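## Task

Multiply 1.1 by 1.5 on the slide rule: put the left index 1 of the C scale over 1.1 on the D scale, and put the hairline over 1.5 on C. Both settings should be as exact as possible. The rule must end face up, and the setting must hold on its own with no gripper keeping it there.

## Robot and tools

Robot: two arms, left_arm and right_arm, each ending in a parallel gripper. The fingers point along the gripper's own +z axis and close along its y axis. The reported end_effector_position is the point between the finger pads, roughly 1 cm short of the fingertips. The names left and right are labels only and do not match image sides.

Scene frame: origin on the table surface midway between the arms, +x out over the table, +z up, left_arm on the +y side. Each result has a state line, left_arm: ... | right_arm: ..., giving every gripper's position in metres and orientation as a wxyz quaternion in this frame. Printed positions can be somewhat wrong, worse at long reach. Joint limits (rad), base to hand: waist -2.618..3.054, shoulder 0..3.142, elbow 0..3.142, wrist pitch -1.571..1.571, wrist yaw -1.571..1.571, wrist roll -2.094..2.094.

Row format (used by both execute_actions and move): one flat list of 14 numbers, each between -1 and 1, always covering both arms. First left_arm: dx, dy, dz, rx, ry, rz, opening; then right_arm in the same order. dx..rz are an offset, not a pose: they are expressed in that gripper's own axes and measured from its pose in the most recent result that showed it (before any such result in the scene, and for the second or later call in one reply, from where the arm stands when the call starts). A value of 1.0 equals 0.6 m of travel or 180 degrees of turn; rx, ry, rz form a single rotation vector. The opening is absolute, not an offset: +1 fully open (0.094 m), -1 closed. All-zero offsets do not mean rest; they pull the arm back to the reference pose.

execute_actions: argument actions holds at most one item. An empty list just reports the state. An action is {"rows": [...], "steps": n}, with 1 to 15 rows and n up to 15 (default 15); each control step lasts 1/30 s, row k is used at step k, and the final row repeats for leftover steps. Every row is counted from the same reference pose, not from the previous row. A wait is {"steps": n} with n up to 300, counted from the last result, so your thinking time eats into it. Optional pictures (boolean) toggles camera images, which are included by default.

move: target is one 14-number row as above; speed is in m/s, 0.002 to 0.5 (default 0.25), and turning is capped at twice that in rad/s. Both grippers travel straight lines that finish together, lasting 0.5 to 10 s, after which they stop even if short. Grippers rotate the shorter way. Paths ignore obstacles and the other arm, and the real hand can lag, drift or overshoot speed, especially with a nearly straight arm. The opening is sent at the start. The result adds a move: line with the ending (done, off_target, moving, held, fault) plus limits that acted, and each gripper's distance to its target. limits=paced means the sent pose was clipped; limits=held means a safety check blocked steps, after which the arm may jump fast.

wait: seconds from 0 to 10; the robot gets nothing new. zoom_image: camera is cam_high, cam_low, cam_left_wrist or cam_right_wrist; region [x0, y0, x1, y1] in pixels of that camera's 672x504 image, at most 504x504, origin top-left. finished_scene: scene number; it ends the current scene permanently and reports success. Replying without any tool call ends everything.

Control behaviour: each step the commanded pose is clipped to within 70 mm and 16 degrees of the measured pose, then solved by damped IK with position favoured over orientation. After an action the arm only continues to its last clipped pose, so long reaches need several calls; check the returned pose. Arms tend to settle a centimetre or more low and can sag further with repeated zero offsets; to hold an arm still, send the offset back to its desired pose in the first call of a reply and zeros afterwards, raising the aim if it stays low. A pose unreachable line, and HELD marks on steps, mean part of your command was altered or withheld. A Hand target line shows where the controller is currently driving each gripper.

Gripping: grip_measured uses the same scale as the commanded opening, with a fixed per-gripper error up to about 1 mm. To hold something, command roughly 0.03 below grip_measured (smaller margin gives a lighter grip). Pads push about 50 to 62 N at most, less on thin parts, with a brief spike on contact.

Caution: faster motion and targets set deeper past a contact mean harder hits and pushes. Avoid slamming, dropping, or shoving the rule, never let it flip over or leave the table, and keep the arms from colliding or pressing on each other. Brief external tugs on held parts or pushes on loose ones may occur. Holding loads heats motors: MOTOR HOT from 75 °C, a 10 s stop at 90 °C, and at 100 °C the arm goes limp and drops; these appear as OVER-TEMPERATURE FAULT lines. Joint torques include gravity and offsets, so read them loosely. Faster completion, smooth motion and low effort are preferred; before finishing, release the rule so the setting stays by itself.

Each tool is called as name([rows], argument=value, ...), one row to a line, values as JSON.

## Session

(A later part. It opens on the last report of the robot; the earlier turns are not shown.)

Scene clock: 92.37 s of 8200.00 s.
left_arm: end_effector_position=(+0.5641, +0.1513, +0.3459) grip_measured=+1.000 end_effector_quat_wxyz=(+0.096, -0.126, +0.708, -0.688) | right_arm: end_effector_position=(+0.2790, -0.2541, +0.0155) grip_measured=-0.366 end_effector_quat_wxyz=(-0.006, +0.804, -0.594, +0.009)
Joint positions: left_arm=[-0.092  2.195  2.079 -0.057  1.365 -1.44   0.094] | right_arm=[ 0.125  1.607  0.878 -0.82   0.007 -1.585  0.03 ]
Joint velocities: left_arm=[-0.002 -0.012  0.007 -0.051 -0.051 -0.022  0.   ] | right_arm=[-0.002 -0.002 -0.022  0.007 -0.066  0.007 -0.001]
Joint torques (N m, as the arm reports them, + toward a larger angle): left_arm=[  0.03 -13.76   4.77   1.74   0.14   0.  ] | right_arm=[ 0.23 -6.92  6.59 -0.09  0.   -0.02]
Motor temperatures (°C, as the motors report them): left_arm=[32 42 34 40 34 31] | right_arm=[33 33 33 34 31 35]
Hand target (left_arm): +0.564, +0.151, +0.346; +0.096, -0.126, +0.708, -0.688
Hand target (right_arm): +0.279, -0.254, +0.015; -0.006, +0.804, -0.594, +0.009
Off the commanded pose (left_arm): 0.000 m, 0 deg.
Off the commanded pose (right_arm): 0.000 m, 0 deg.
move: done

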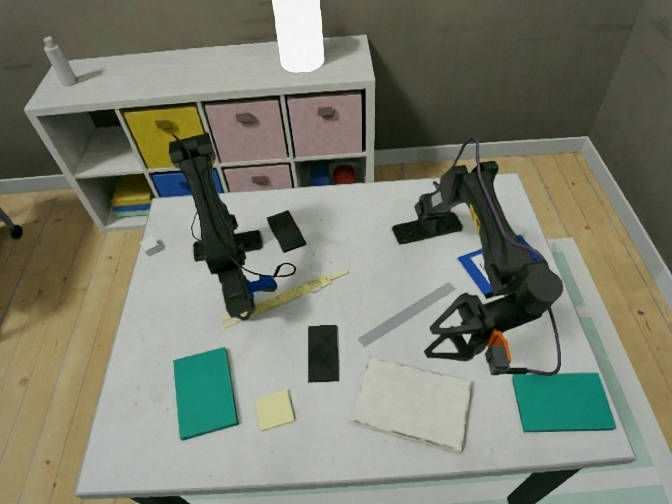

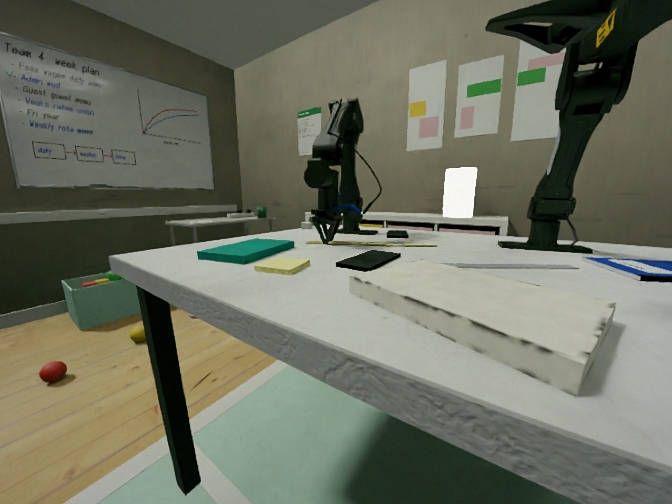

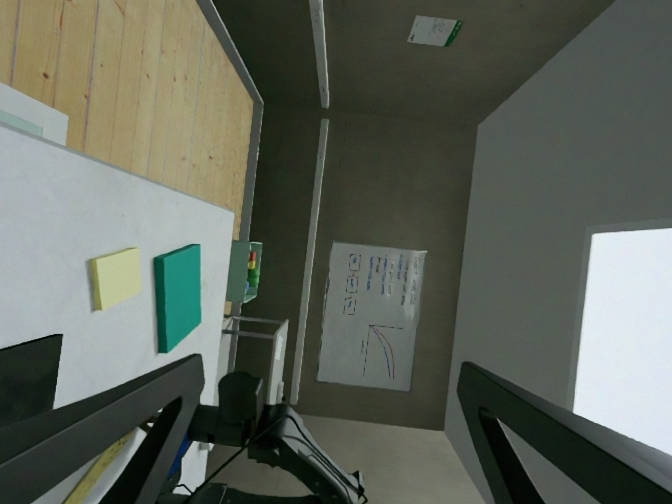

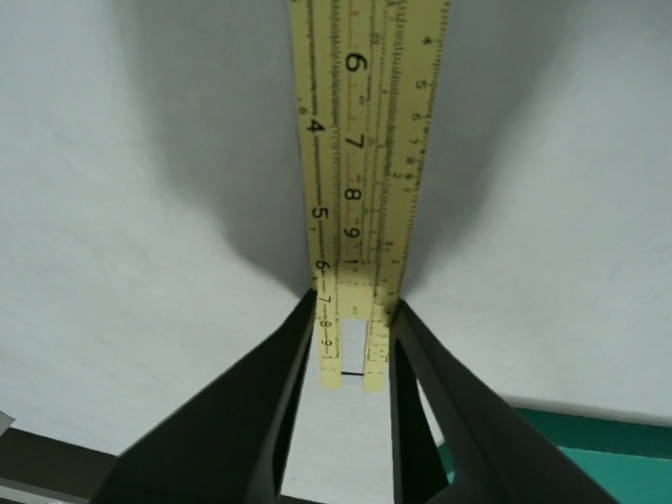

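execute_actions([
  {"rows":[[0,0,0,0,0,0,1,0,0,0,0,0,0,-0.4]],"steps":10},
])

Scene clock: 94.13 s of 8200.00 s.
left_arm: end_effector_position=(+0.5641, +0.1513, +0.3459) grip_measured=+1.000 end_effector_quat_wxyz=(+0.096, -0.126, +0.708, -0.688) | right_arm: end_effector_position=(+0.2790, -0.2541, +0.0155) grip_measured=-0.366 end_effector_quat_wxyz=(-0.006, +0.804, -0.594, +0.009)
Joint positions: left_arm=[-0.092  2.195  2.079 -0.057  1.365 -1.44   0.094] | right_arm=[ 0.125  1.607  0.878 -0.82   0.007 -1.585  0.03 ]
Joint velocities: left_arm=[ 0.012  0.007  0.007  0.081  0.051 -0.022  0.   ] | right_arm=[ 0.002 -0.007  0.007 -0.007 -0.037 -0.051 -0.001]
Joint torques (N m, as the arm reports them, + toward a larger angle): left_arm=[ -0.01 -13.9    4.86   1.69   0.13  -0.01] | right_arm=[ 0.04 -7.02  6.89 -0.01  0.01  0.01]
Motor temperatures (°C, as the motors report them): left_arm=[32 42 34 40 34 31] | right_arm=[33 33 34 34 31 35]
Hand target (left_arm): +0.564, +0.151, +0.346; +0.096, -0.126, +0.708, -0.688
Hand target (right_arm): +0.279, -0.254, +0.015; -0.006, +0.804, -0.594, +0.009
Off the commanded pose (left_arm): 0.000 m, 0 deg.
Off the commanded pose (right_arm): 0.000 m, 0 deg.
Steps of this call (steps 1 to 43: nothing new was sent; steps 44 to 53: all 10 steps of this action). Readings (end_effector_position):
44: left_arm (+0.5641, +0.1513, +0.3459) | right_arm (+0.2790, -0.2541, +0.0155)
45: left_arm (+0.5641, +0.1513, +0.3459) | right_arm (+0.2790, -0.2541, +0.0155)
47: left_arm (+0.5641, +0.1513, +0.3459) | right_arm (+0.2790, -0.2541, +0.0155)
51: left_arm (+0.5641, +0.1513, +0.3459) | right_arm (+0.2790, -0.2541, +0.0155)
53: the state above

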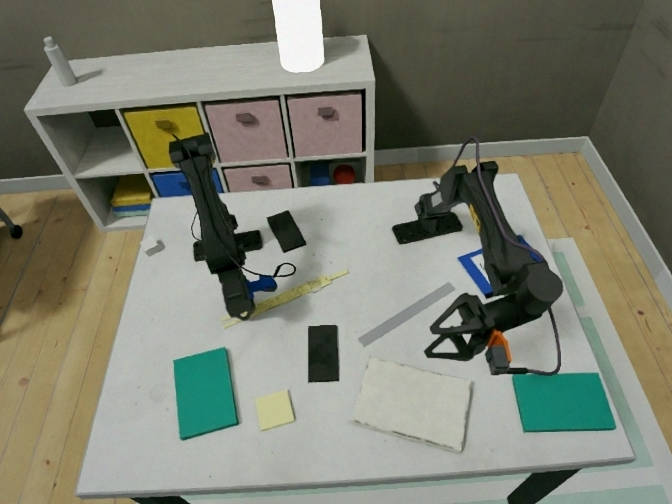

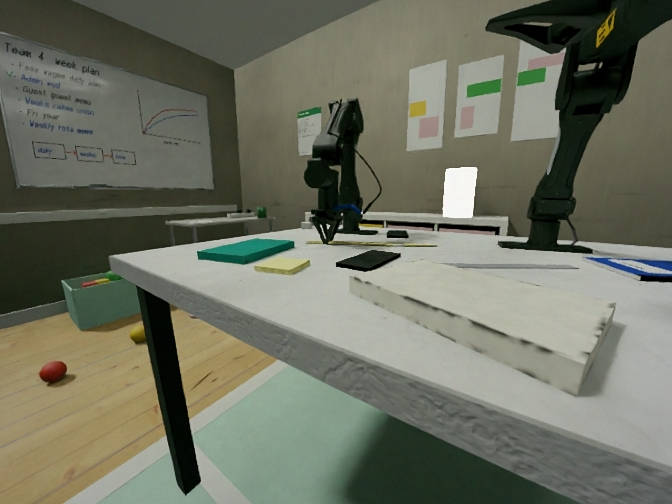

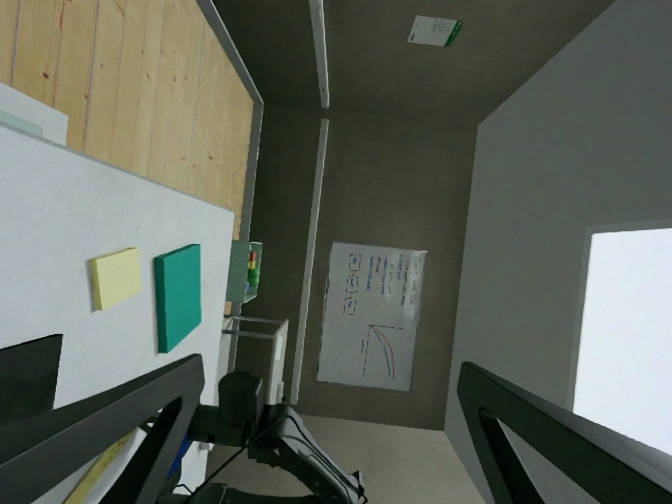

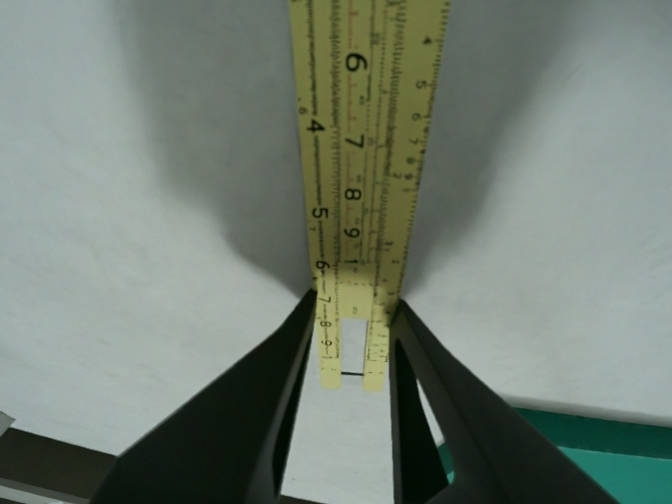

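move(target=[0.637,0.355,-0.111,-0.383,0.375,0.404,0.06,0,0,0,0,0,0,-0.4], speed=0.2)

Scene clock: 115.37 s of 8200.00 s.
left_arm: end_effector_position=(+0.1670, +0.1090, +0.1508) grip_measured=+0.062 end_effector_quat_wxyz=(-0.021, +0.606, +0.795, +0.001) | right_arm: end_effector_position=(+0.2790, -0.2541, +0.0155) grip_measured=-0.366 end_effector_quat_wxyz=(-0.006, +0.804, -0.594, +0.009)
Joint positions: left_arm=[-1.014  1.396  1.237 -1.453  0.004  0.494  0.05 ] | right_arm=[ 0.125  1.607  0.878 -0.82   0.007 -1.585  0.03 ]
Joint velocities: left_arm=[-0.017 -0.007 -0.027 -0.066 -0.022 -0.022 -0.   ] | right_arm=[-0.017 -0.022 -0.007  0.051  0.051  0.081 -0.001]
Joint torques (N m, as the arm reports them, + toward a larger angle): left_arm=[-0.88 -7.6   3.48  0.58 -0.02 -0.08] | right_arm=[-0.16 -6.81  6.63 -0.04  0.06  0.  ]
Motor temperatures (°C, as the motors report them): left_arm=[32 43 34 39 34 31] | right_arm=[33 34 34 34 31 35]
Hand target (left_arm): +0.167, +0.108, +0.155; -0.003, +0.607, +0.794, +0.001
Hand target (right_arm): +0.279, -0.254, +0.015; -0.006, +0.804, -0.594, +0.009
Off the commanded pose (left_arm): 0.009 m, 3 deg.
Off the commanded pose (right_arm): 0.000 m, 0 deg.
After step 90, 12.40 s passed at rest.
move: off_target (left_arm); limits=paced

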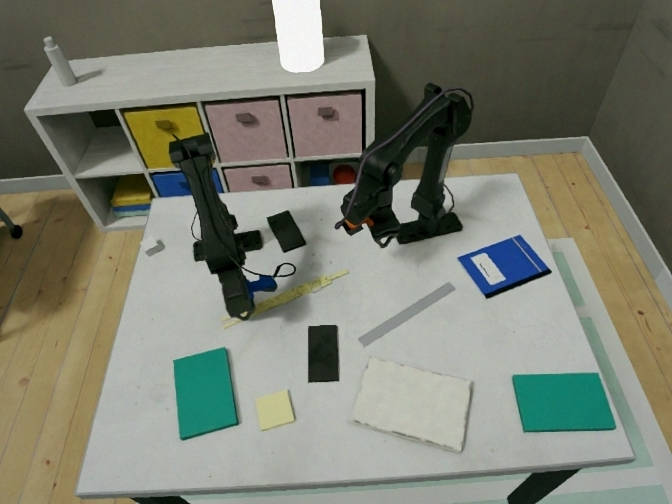

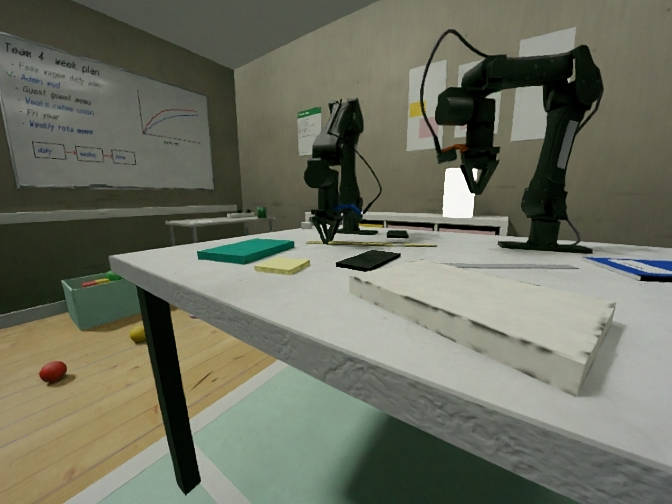

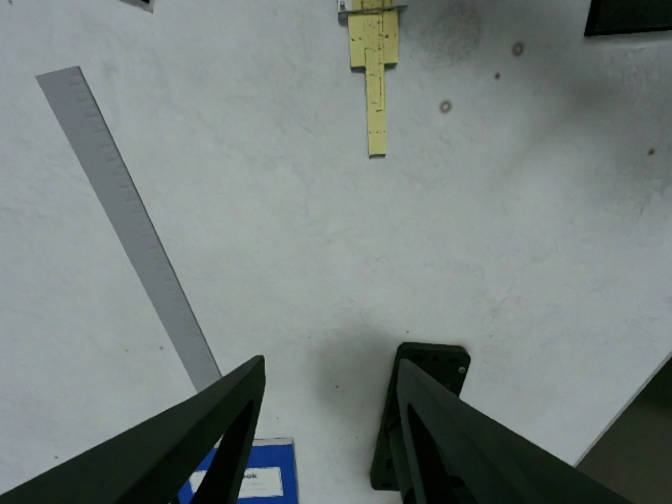

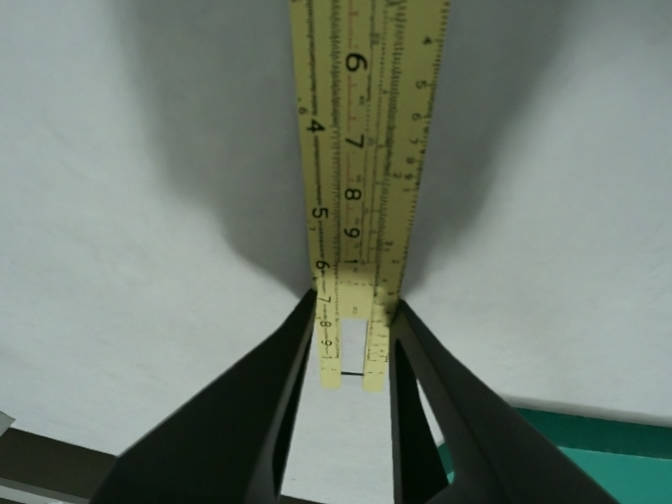

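move(target=[0.01,-0.025,0.167,-0.007,-0.0115,-0.045,0.06,0,0,0,0,0,0,-0.4], speed=0.15)

Scene clock: 127.13 s of 8200.00 s.
left_arm: end_effector_position=(+0.1467, +0.1150, +0.0478) grip_measured=+0.062 end_effector_quat_wxyz=(-0.016, +0.547, +0.837, +0.003) | right_arm: end_effector_position=(+0.2790, -0.2541, +0.0155) grip_measured=-0.366 end_effector_quat_wxyz=(-0.006, +0.804, -0.594, +0.009)
Joint positions: left_arm=[-1.069  1.366  0.799 -1.036  0.002  0.292  0.05 ] | right_arm=[ 0.125  1.607  0.878 -0.82   0.007 -1.585  0.03 ]
Joint velocities: left_arm=[-0.007  0.002 -0.002 -0.007 -0.066 -0.066  0.   ] | right_arm=[-0.007  0.012  0.007  0.022  0.007  0.037  0.001]
Joint torques (N m, as the arm reports them, + toward a larger angle): left_arm=[-0.98 -6.84  3.35  0.61 -0.04 -0.08] | right_arm=[ 0.22 -6.96  6.85 -0.14  0.06  0.03]
Motor temperatures (°C, as the motors report them): left_arm=[32 41 34 38 34 31] | right_arm=[33 34 34 34 31 35]
Hand target (left_arm): +0.148, +0.112, +0.051; +0.001, +0.549, +0.836, +0.001
Hand target (right_arm): +0.279, -0.254, +0.015; -0.006, +0.804, -0.594, +0.009
Off the commanded pose (left_arm): 0.004 m, 2 deg.
Off the commanded pose (right_arm): 0.000 m, 0 deg.
After step 90, 7.40 s passed at rest.
move: done

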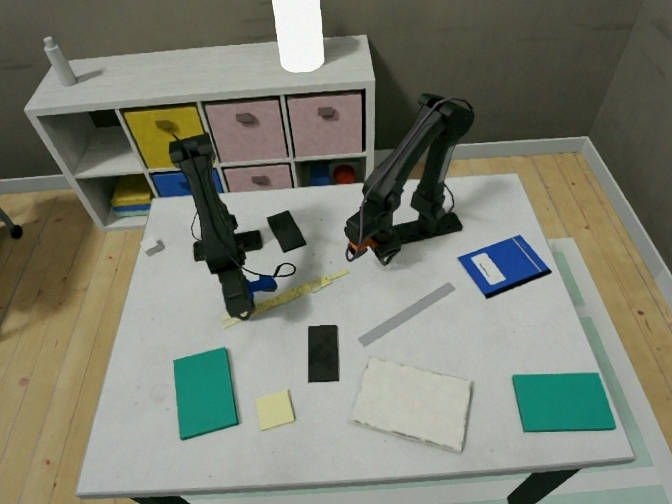

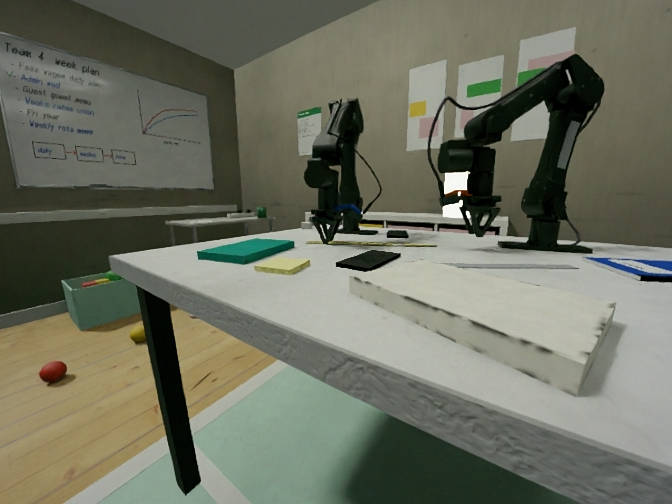

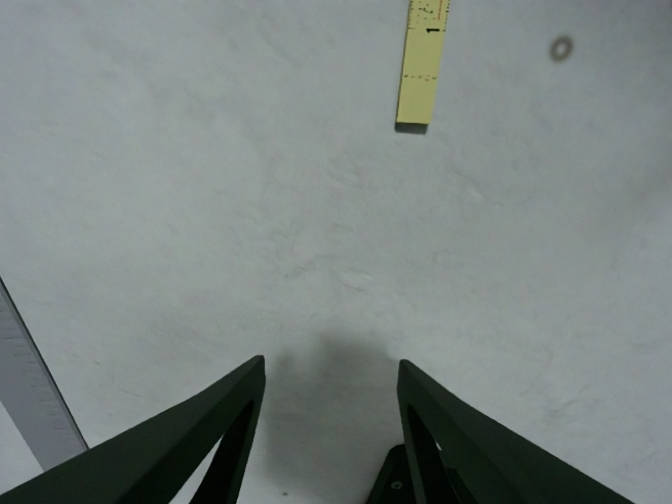

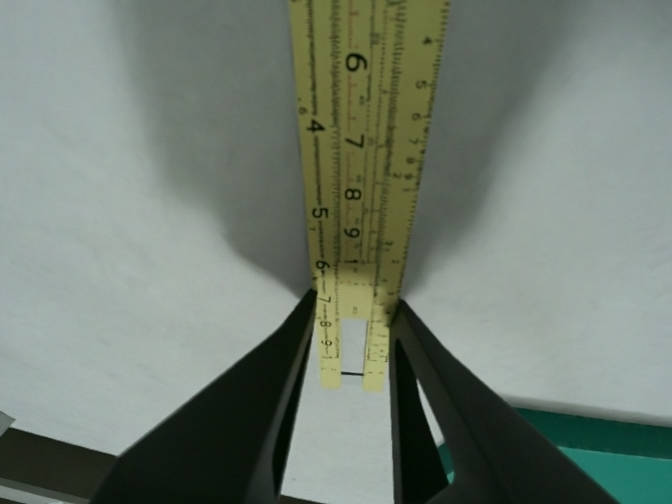

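move(target=[-0.09,0,0.045,0,0.01,0,0.06,0,0,0,0,0,0,-0.4], speed=0.1)

Scene clock: 136.23 s of 8200.00 s.
left_arm: end_effector_position=(+0.1625, +0.0771, +0.0154) grip_measured=+0.062 end_effector_quat_wxyz=(-0.046, +0.545, +0.837, +0.015) | right_arm: end_effector_position=(+0.2790, -0.2541, +0.0155) grip_measured=-0.366 end_effector_quat_wxyz=(-0.006, +0.804, -0.594, +0.009)
Joint positions: left_arm=[-1.122  1.642  0.909 -0.936  0.002  0.236  0.05 ] | right_arm=[ 0.125  1.607  0.878 -0.82   0.007 -1.585  0.03 ]
Joint velocities: left_arm=[-0.002 -0.007 -0.002 -0.022  0.066 -0.051 -0.001] | right_arm=[ 0.007 -0.012 -0.007 -0.007 -0.066 -0.051 -0.   ]
Joint torques (N m, as the arm reports them, + toward a larger angle): left_arm=[-0.94 -6.66  5.25  0.44 -0.06 -0.1 ] | right_arm=[ 0.03 -6.92  6.79  0.02  0.04  0.  ]
Motor temperatures (°C, as the motors report them): left_arm=[32 40 34 38 34 31] | right_arm=[33 34 34 34 31 35]
Hand target (left_arm): +0.168, +0.066, +0.020; -0.029, +0.547, +0.837, +0.012
Hand target (right_arm): +0.279, -0.254, +0.015; -0.006, +0.804, -0.594, +0.009
Off the commanded pose (left_arm): 0.013 m, 2 deg.
Off the commanded pose (right_arm): 0.000 m, 0 deg.
After step 90, 5.13 s passed at rest.
move: off_target (left_arm)

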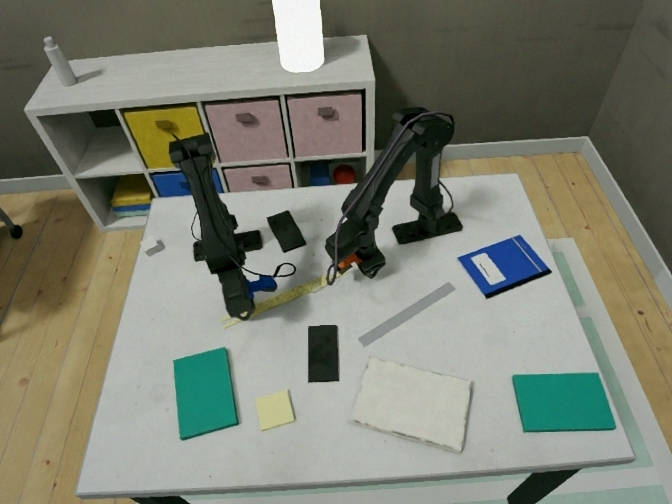

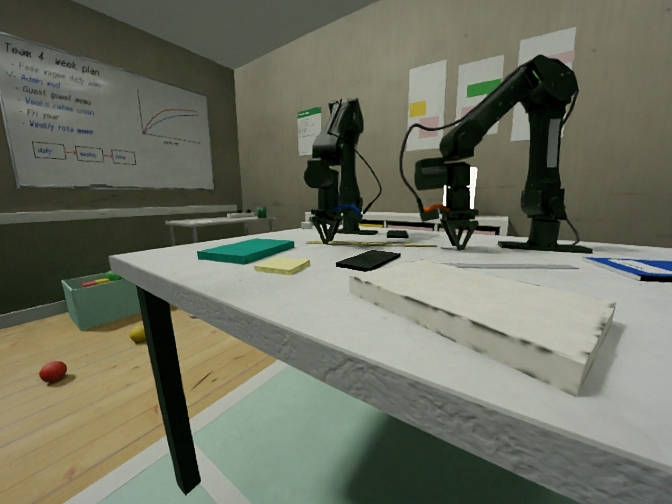

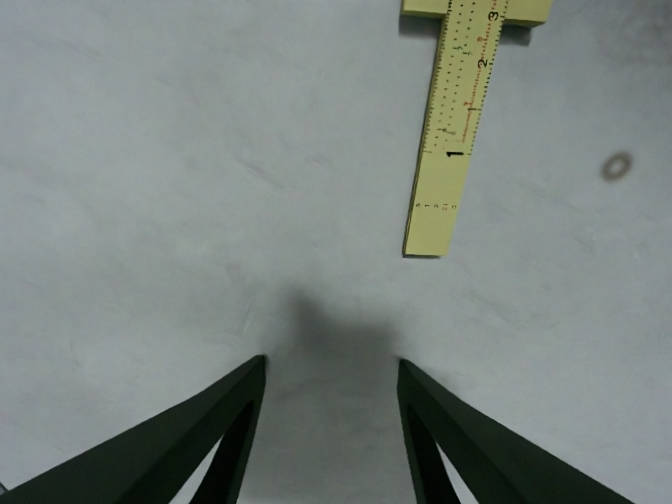

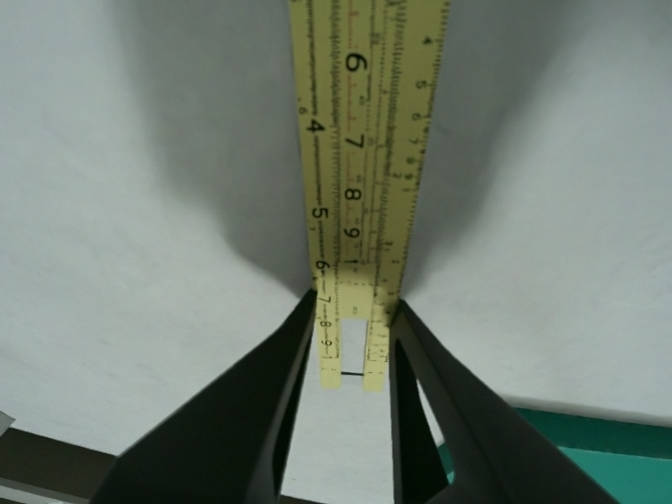

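move(target=[-0.06,0,-0.008,0,0.012,0,0.06,0,0,0,0,0,0,-0.4], speed=0.04)

Scene clock: 140.57 s of 8200.00 s.
left_arm: end_effector_position=(+0.1769, +0.0502, +0.0143) grip_measured=+0.062 end_effector_quat_wxyz=(-0.066, +0.543, +0.837, +0.026) | right_arm: end_effector_position=(+0.2790, -0.2541, +0.0155) grip_measured=-0.366 end_effector_quat_wxyz=(-0.006, +0.804, -0.594, +0.009)
Joint positions: left_arm=[-1.142  1.792  1.074 -0.994 -0.001  0.212  0.05 ] | right_arm=[ 0.125  1.607  0.878 -0.82   0.007 -1.585  0.03 ]
Joint velocities: left_arm=[-0.002  0.012 -0.012 -0.007  0.022  0.007 -0.001] | right_arm=[-0.032 -0.007 -0.012 -0.022  0.007 -0.022  0.001]
Joint torques (N m, as the arm reports them, + toward a larger angle): left_arm=[-1.05 -7.68  5.01  0.18  0.02 -0.07] | right_arm=[-0.24 -6.98  6.64 -0.05  0.02 -0.06]
Motor temperatures (°C, as the motors report them): left_arm=[32 39 34 38 34 31] | right_arm=[33 34 34 34 31 35]
Hand target (left_arm): +0.178, +0.044, +0.017; -0.062, +0.545, +0.836, +0.025
Hand target (right_arm): +0.279, -0.254, +0.015; -0.006, +0.804, -0.594, +0.009
Off the commanded pose (left_arm): 0.007 m, 0 deg.
Off the commanded pose (right_arm): 0.000 m, 0 deg.
After step 90, 0.17 s passed at rest.
move: done

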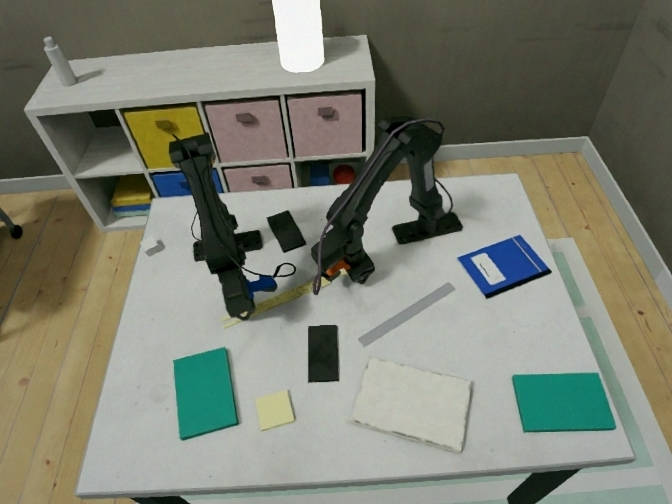

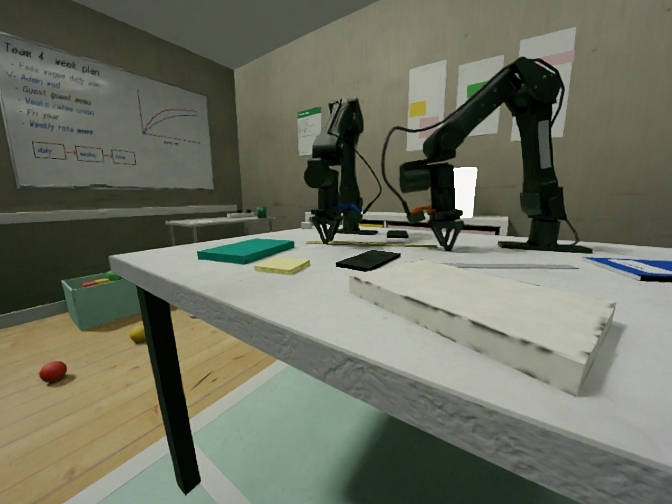

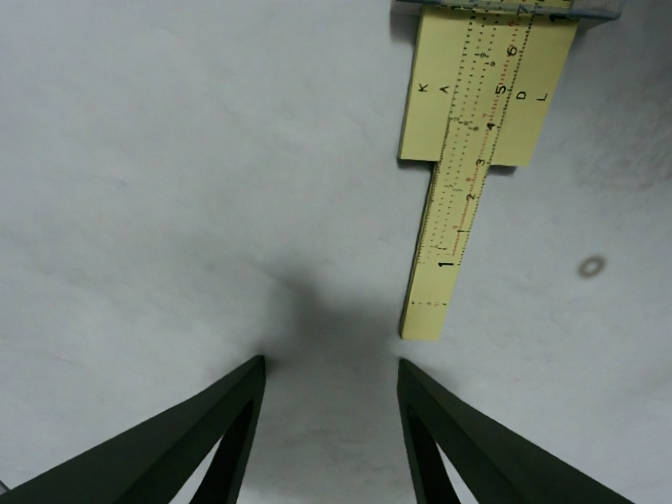

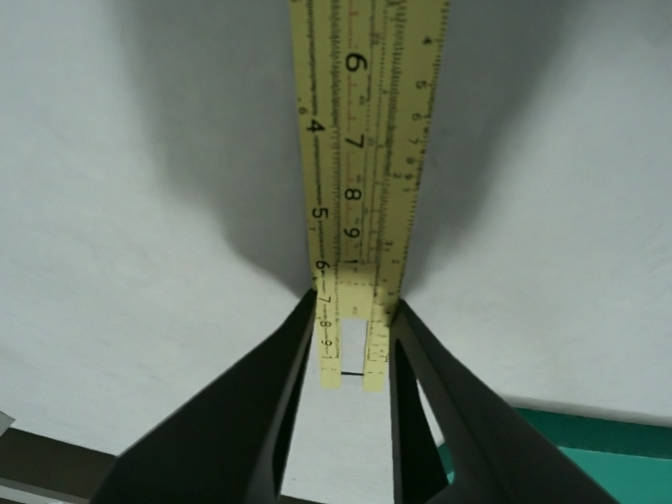

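move(target=[0.0,0,-0.012,-0.009,-0.046,0.003,0.06,0,0,0,0,0,0,-0.4], speed=0.04)

Scene clock: 149.93 s of 8200.00 s.
left_arm: end_effector_position=(+0.1749, +0.0530, +0.0154) grip_measured=+0.062 end_effector_quat_wxyz=(-0.015, +0.545, +0.838, +0.006) | right_arm: end_effector_position=(+0.2790, -0.2541, +0.0155) grip_measured=-0.366 end_effector_quat_wxyz=(-0.006, +0.804, -0.594, +0.009)
Joint positions: left_arm=[-1.142  1.678  0.953 -0.879 -0.001  0.214  0.05 ] | right_arm=[ 0.125  1.607  0.878 -0.82   0.007 -1.585  0.03 ]
Joint velocities: left_arm=[ 0.012 -0.002 -0.032 -0.051  0.066  0.022  0.001] | right_arm=[ 0.007 -0.002 -0.002 -0.051 -0.051  0.022  0.   ]
Joint torques (N m, as the arm reports them, + toward a larger angle): left_arm=[ 0.08 -9.97  2.9   0.57  0.03  0.07] | right_arm=[ 0.14 -6.84  6.66 -0.09  0.02 -0.01]
Motor temperatures (°C, as the motors report them): left_arm=[32 39 34 38 34 31] | right_arm=[33 34 34 34 31 35]
Hand target (left_arm): +0.177, +0.050, +0.021; +0.003, +0.548, +0.837, -0.001
Hand target (right_arm): +0.279, -0.254, +0.015; -0.006, +0.804, -0.594, +0.009
Off the commanded pose (left_arm): 0.008 m, 2 deg.
Off the commanded pose (right_arm): 0.000 m, 0 deg.
After step 90, 4.30 s passed at rest.
move: done

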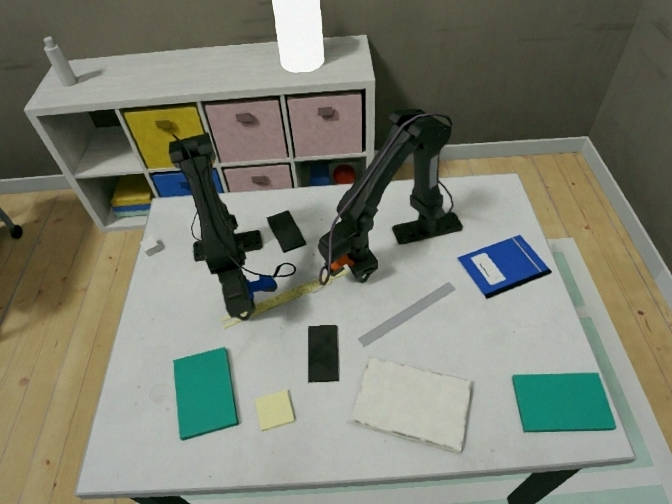

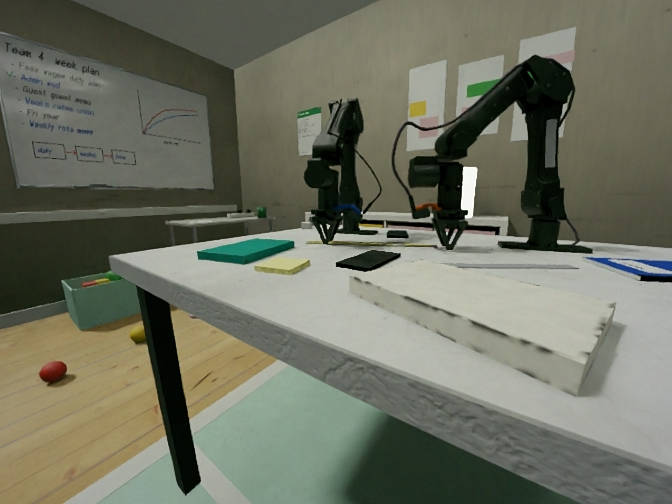

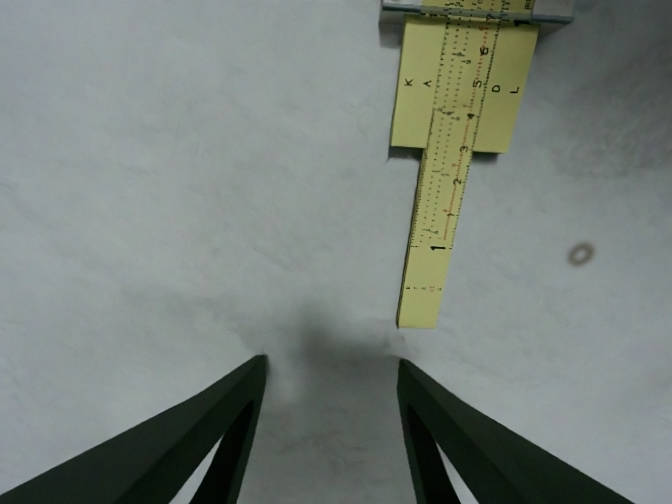

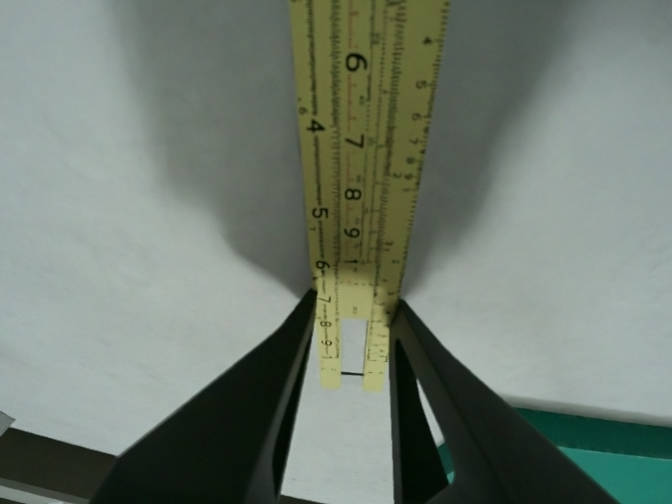

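move(target=[-0.06,-0.005,-0.01,-0.003,-0.015,0,0.06,0,0,0,0,0,0,-0.4], speed=0.03)

Scene clock: 154.20 s of 8200.00 s.
left_arm: end_effector_position=(+0.1799, +0.0371, +0.0153) grip_measured=+0.062 end_effector_quat_wxyz=(-0.019, +0.545, +0.838, +0.010) | right_arm: end_effector_position=(+0.2797, -0.2566, +0.0155) grip_measured=-0.366 end_effector_quat_wxyz=(-0.002, +0.804, -0.594, +0.015)
Joint positions: left_arm=[-1.164  1.744  1.03  -0.899 -0.005  0.191  0.05 ] | right_arm=[ 0.125  1.607  0.878 -0.82   0.022 -1.585  0.03 ]
Joint velocities: left_arm=[ 0.012  0.002 -0.002 -0.022  0.051 -0.022 -0.001] | right_arm=[ 0.002 -0.007  0.007 -0.051  0.066  0.066 -0.   ]
Joint torques (N m, as the arm reports them, + toward a larger angle): left_arm=[-1.15 -7.85  5.86  0.79  0.04 -0.12] | right_arm=[ 0.25 -6.93  6.68 -0.02 -0.13  0.  ]
Motor temperatures (°C, as the motors report them): left_arm=[32 39 34 38 34 31] | right_arm=[33 34 34 34 31 35]
Hand target (left_arm): +0.187, +0.019, +0.021; +0.008, +0.545, +0.838, -0.003
Hand target (right_arm): +0.279, -0.254, +0.016; -0.006, +0.804, -0.594, +0.009
Off the commanded pose (left_arm): 0.020 m, 3 deg.
Off the commanded pose (right_arm): 0.003 m, 1 deg.
move: off_target (left_arm)

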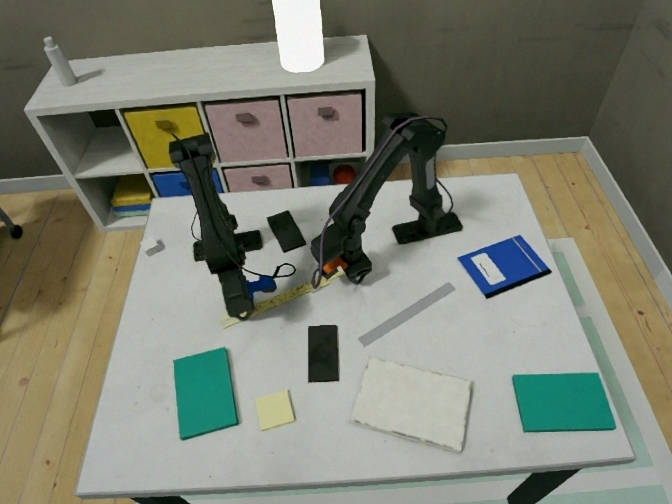

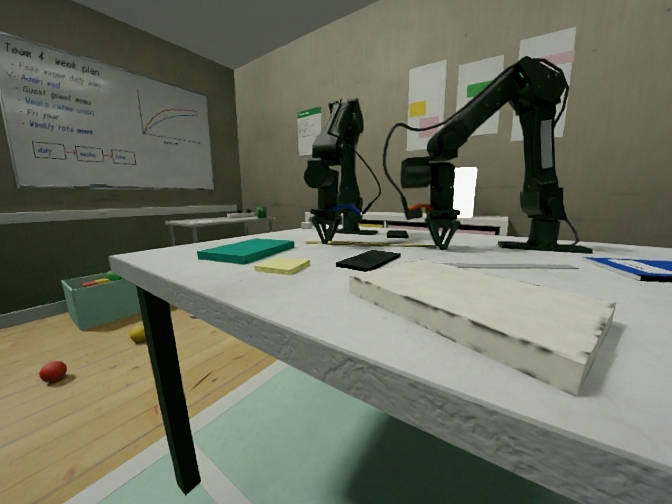

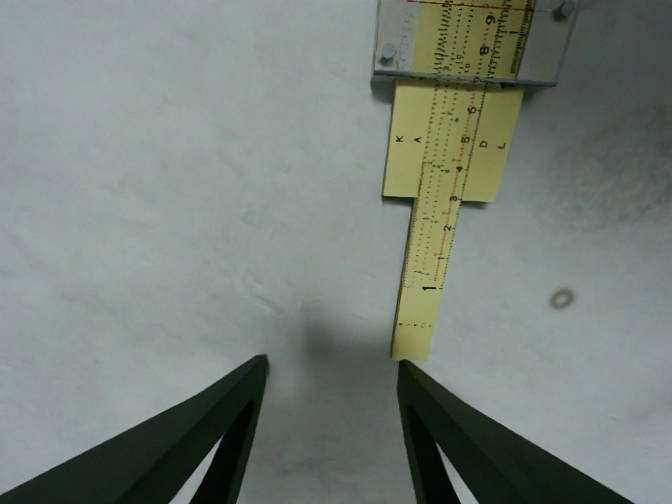

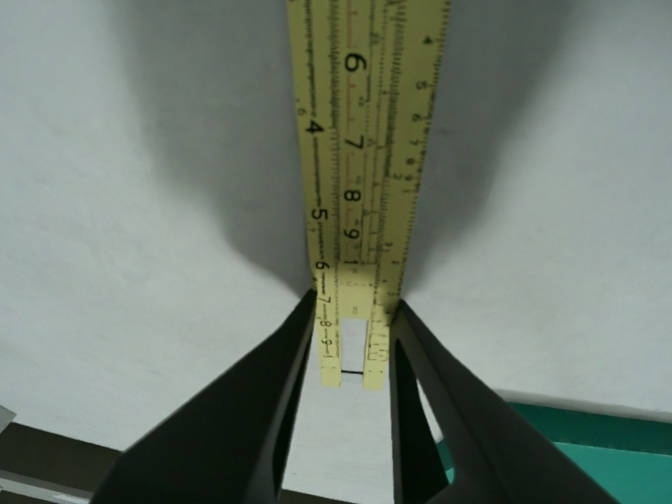

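move(target=[-0.065,-0.004,-0.006,-0.004,-0.02,0,0.06,0,0.0,0,0,0,0,-0.42], speed=0.03)

Scene clock: 158.40 s of 8200.00 s.
left_arm: end_effector_position=(+0.1810, +0.0309, +0.0139) grip_measured=+0.062 end_effector_quat_wxyz=(-0.037, +0.545, +0.837, +0.024) | right_arm: end_effector_position=(+0.2814, -0.2623, +0.0158) grip_measured=-0.366 end_effector_quat_wxyz=(+0.008, +0.804, -0.594, +0.028)
Joint positions: left_arm=[-1.179  1.805  1.096 -0.947 -0.015  0.177  0.05 ] | right_arm=[ 0.125  1.607  0.878 -0.82   0.055 -1.585  0.03 ]
Joint velocities: left_arm=[ 0.022 -0.007 -0.007  0.007  0.007  0.022 -0.001] | right_arm=[-0.017  0.002  0.002  0.081 -0.081  0.051  0.   ]
Joint torques (N m, as the arm reports them, + toward a larger angle): left_arm=[-1.26 -8.3   6.11  1.17  0.1  -0.19] | right_arm=[ 0.19 -7.15  6.57 -0.06 -0.3  -0.03]
Motor temperatures (°C, as the motors report them): left_arm=[32 39 34 38 34 31] | right_arm=[33 34 34 34 31 35]
Hand target (left_arm): +0.193, +0.002, +0.020; +0.011, +0.544, +0.839, -0.002
Hand target (right_arm): +0.280, -0.257, +0.016; -0.002, +0.804, -0.594, +0.015
Off the commanded pose (left_arm): 0.033 m, 6 deg.
Off the commanded pose (right_arm): 0.006 m, 2 deg.
move: off_target (left_arm)

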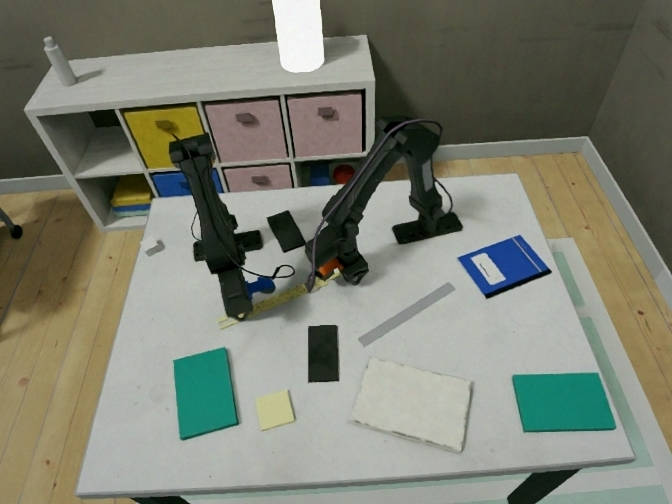

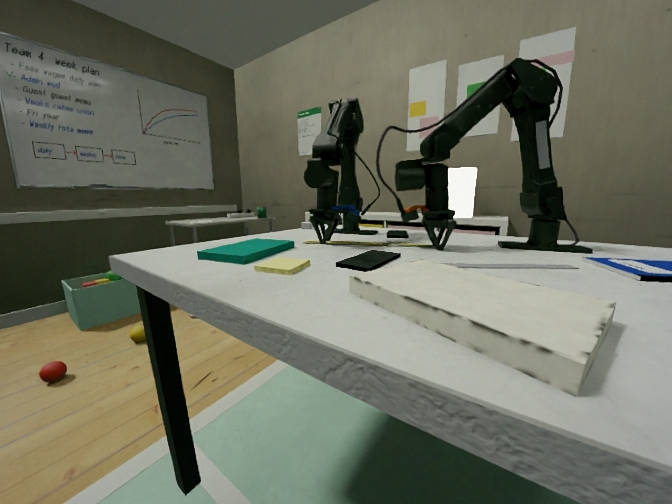

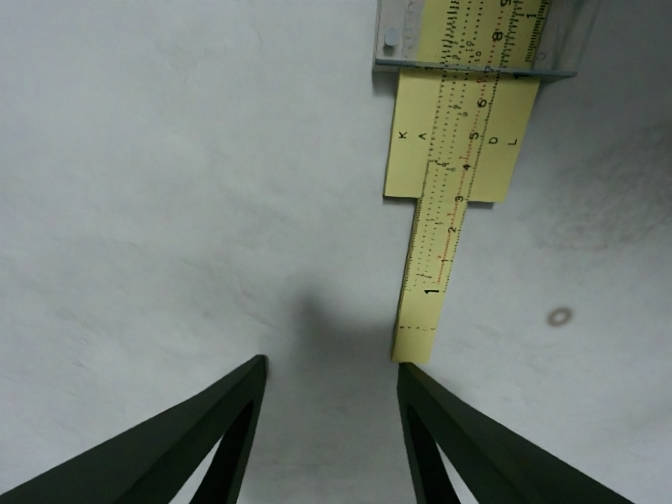

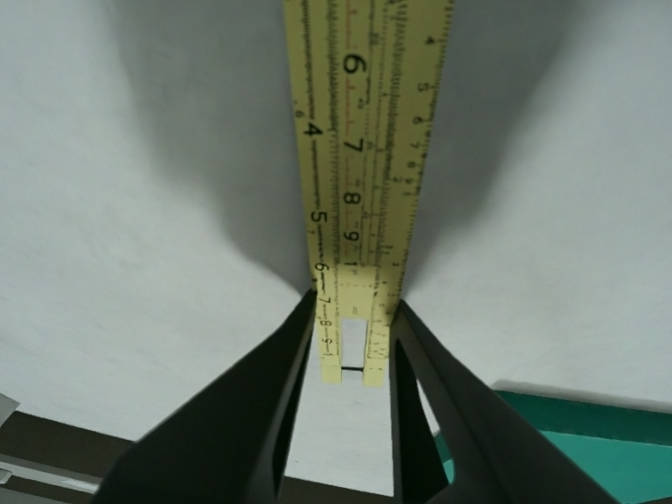

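move(target=[-0.11,-0.004,-0.012,-0.012,-0.03,0,0.06,-0.03,0.0,0,0,0,0,-0.385], speed=0.03)

Scene clock: 164.83 s of 8200.00 s.
left_arm: end_effector_position=(+0.2003, -0.0126, +0.0183) grip_measured=+0.062 end_effector_quat_wxyz=(-0.011, +0.546, +0.837, +0.026) | right_arm: end_effector_position=(+0.2788, -0.2523, +0.0161) grip_measured=-0.366 end_effector_quat_wxyz=(+0.015, +0.805, -0.592, +0.041)
Joint positions: left_arm=[-1.217  1.921  1.273 -0.964 -0.038  0.141  0.05 ] | right_arm=[ 0.185  1.607  0.878 -0.82   0.085 -1.53   0.03 ]
Joint velocities: left_arm=[-0.012  0.007  0.002 -0.007  0.022  0.007 -0.   ] | right_arm=[-0.017 -0.012 -0.037  0.022 -0.066 -0.007  0.   ]
Joint torques (N m, as the arm reports them, + toward a larger angle): left_arm=[-0.93 -8.4   5.09  1.    0.   -0.12] | right_arm=[ 1.23 -6.41  6.88 -0.02 -0.19  0.17]
Motor temperatures (°C, as the motors report them): left_arm=[32 39 34 38 34 31] | right_arm=[33 34 34 34 31 35]
Hand target (left_arm): +0.207, -0.030, +0.017; +0.013, +0.545, +0.838, +0.014
Hand target (right_arm): +0.276, -0.245, +0.015; +0.008, +0.804, -0.594, +0.027
Off the commanded pose (left_arm): 0.019 m, 3 deg.
Off the commanded pose (right_arm): 0.008 m, 2 deg.
After step 90, 0.87 s passed at rest.
move: off_target (left_arm)

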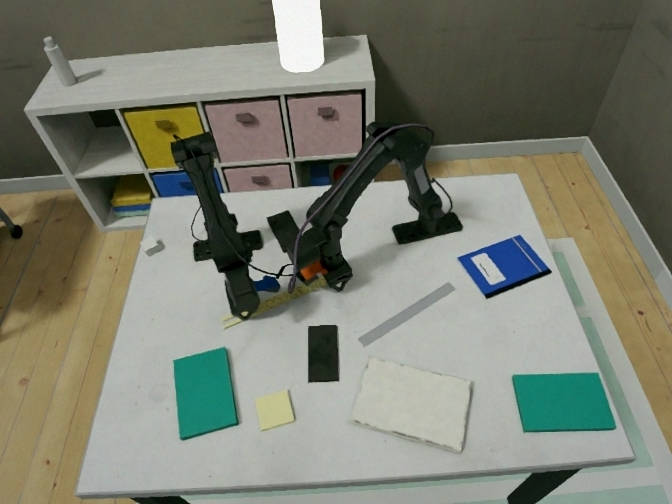

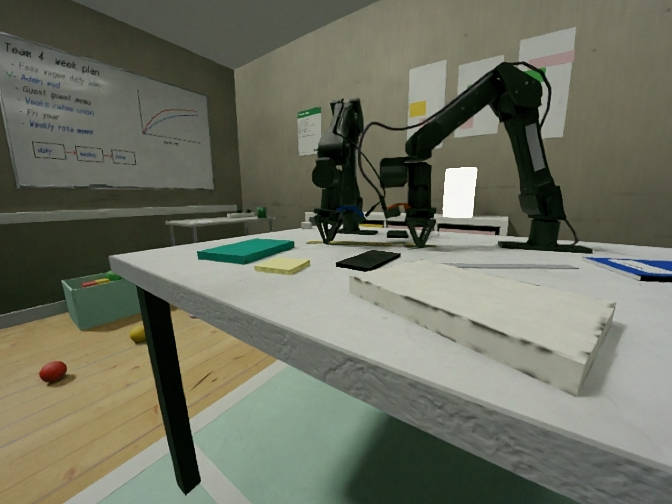

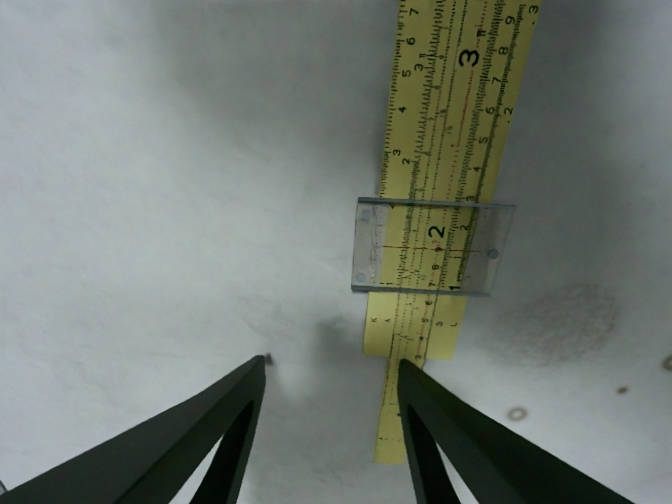

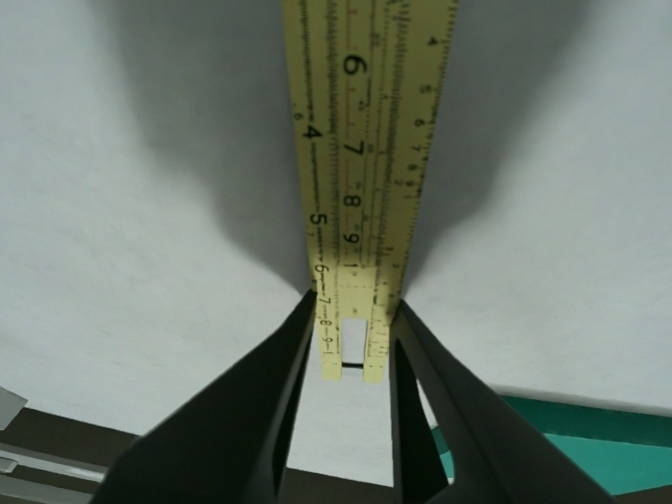

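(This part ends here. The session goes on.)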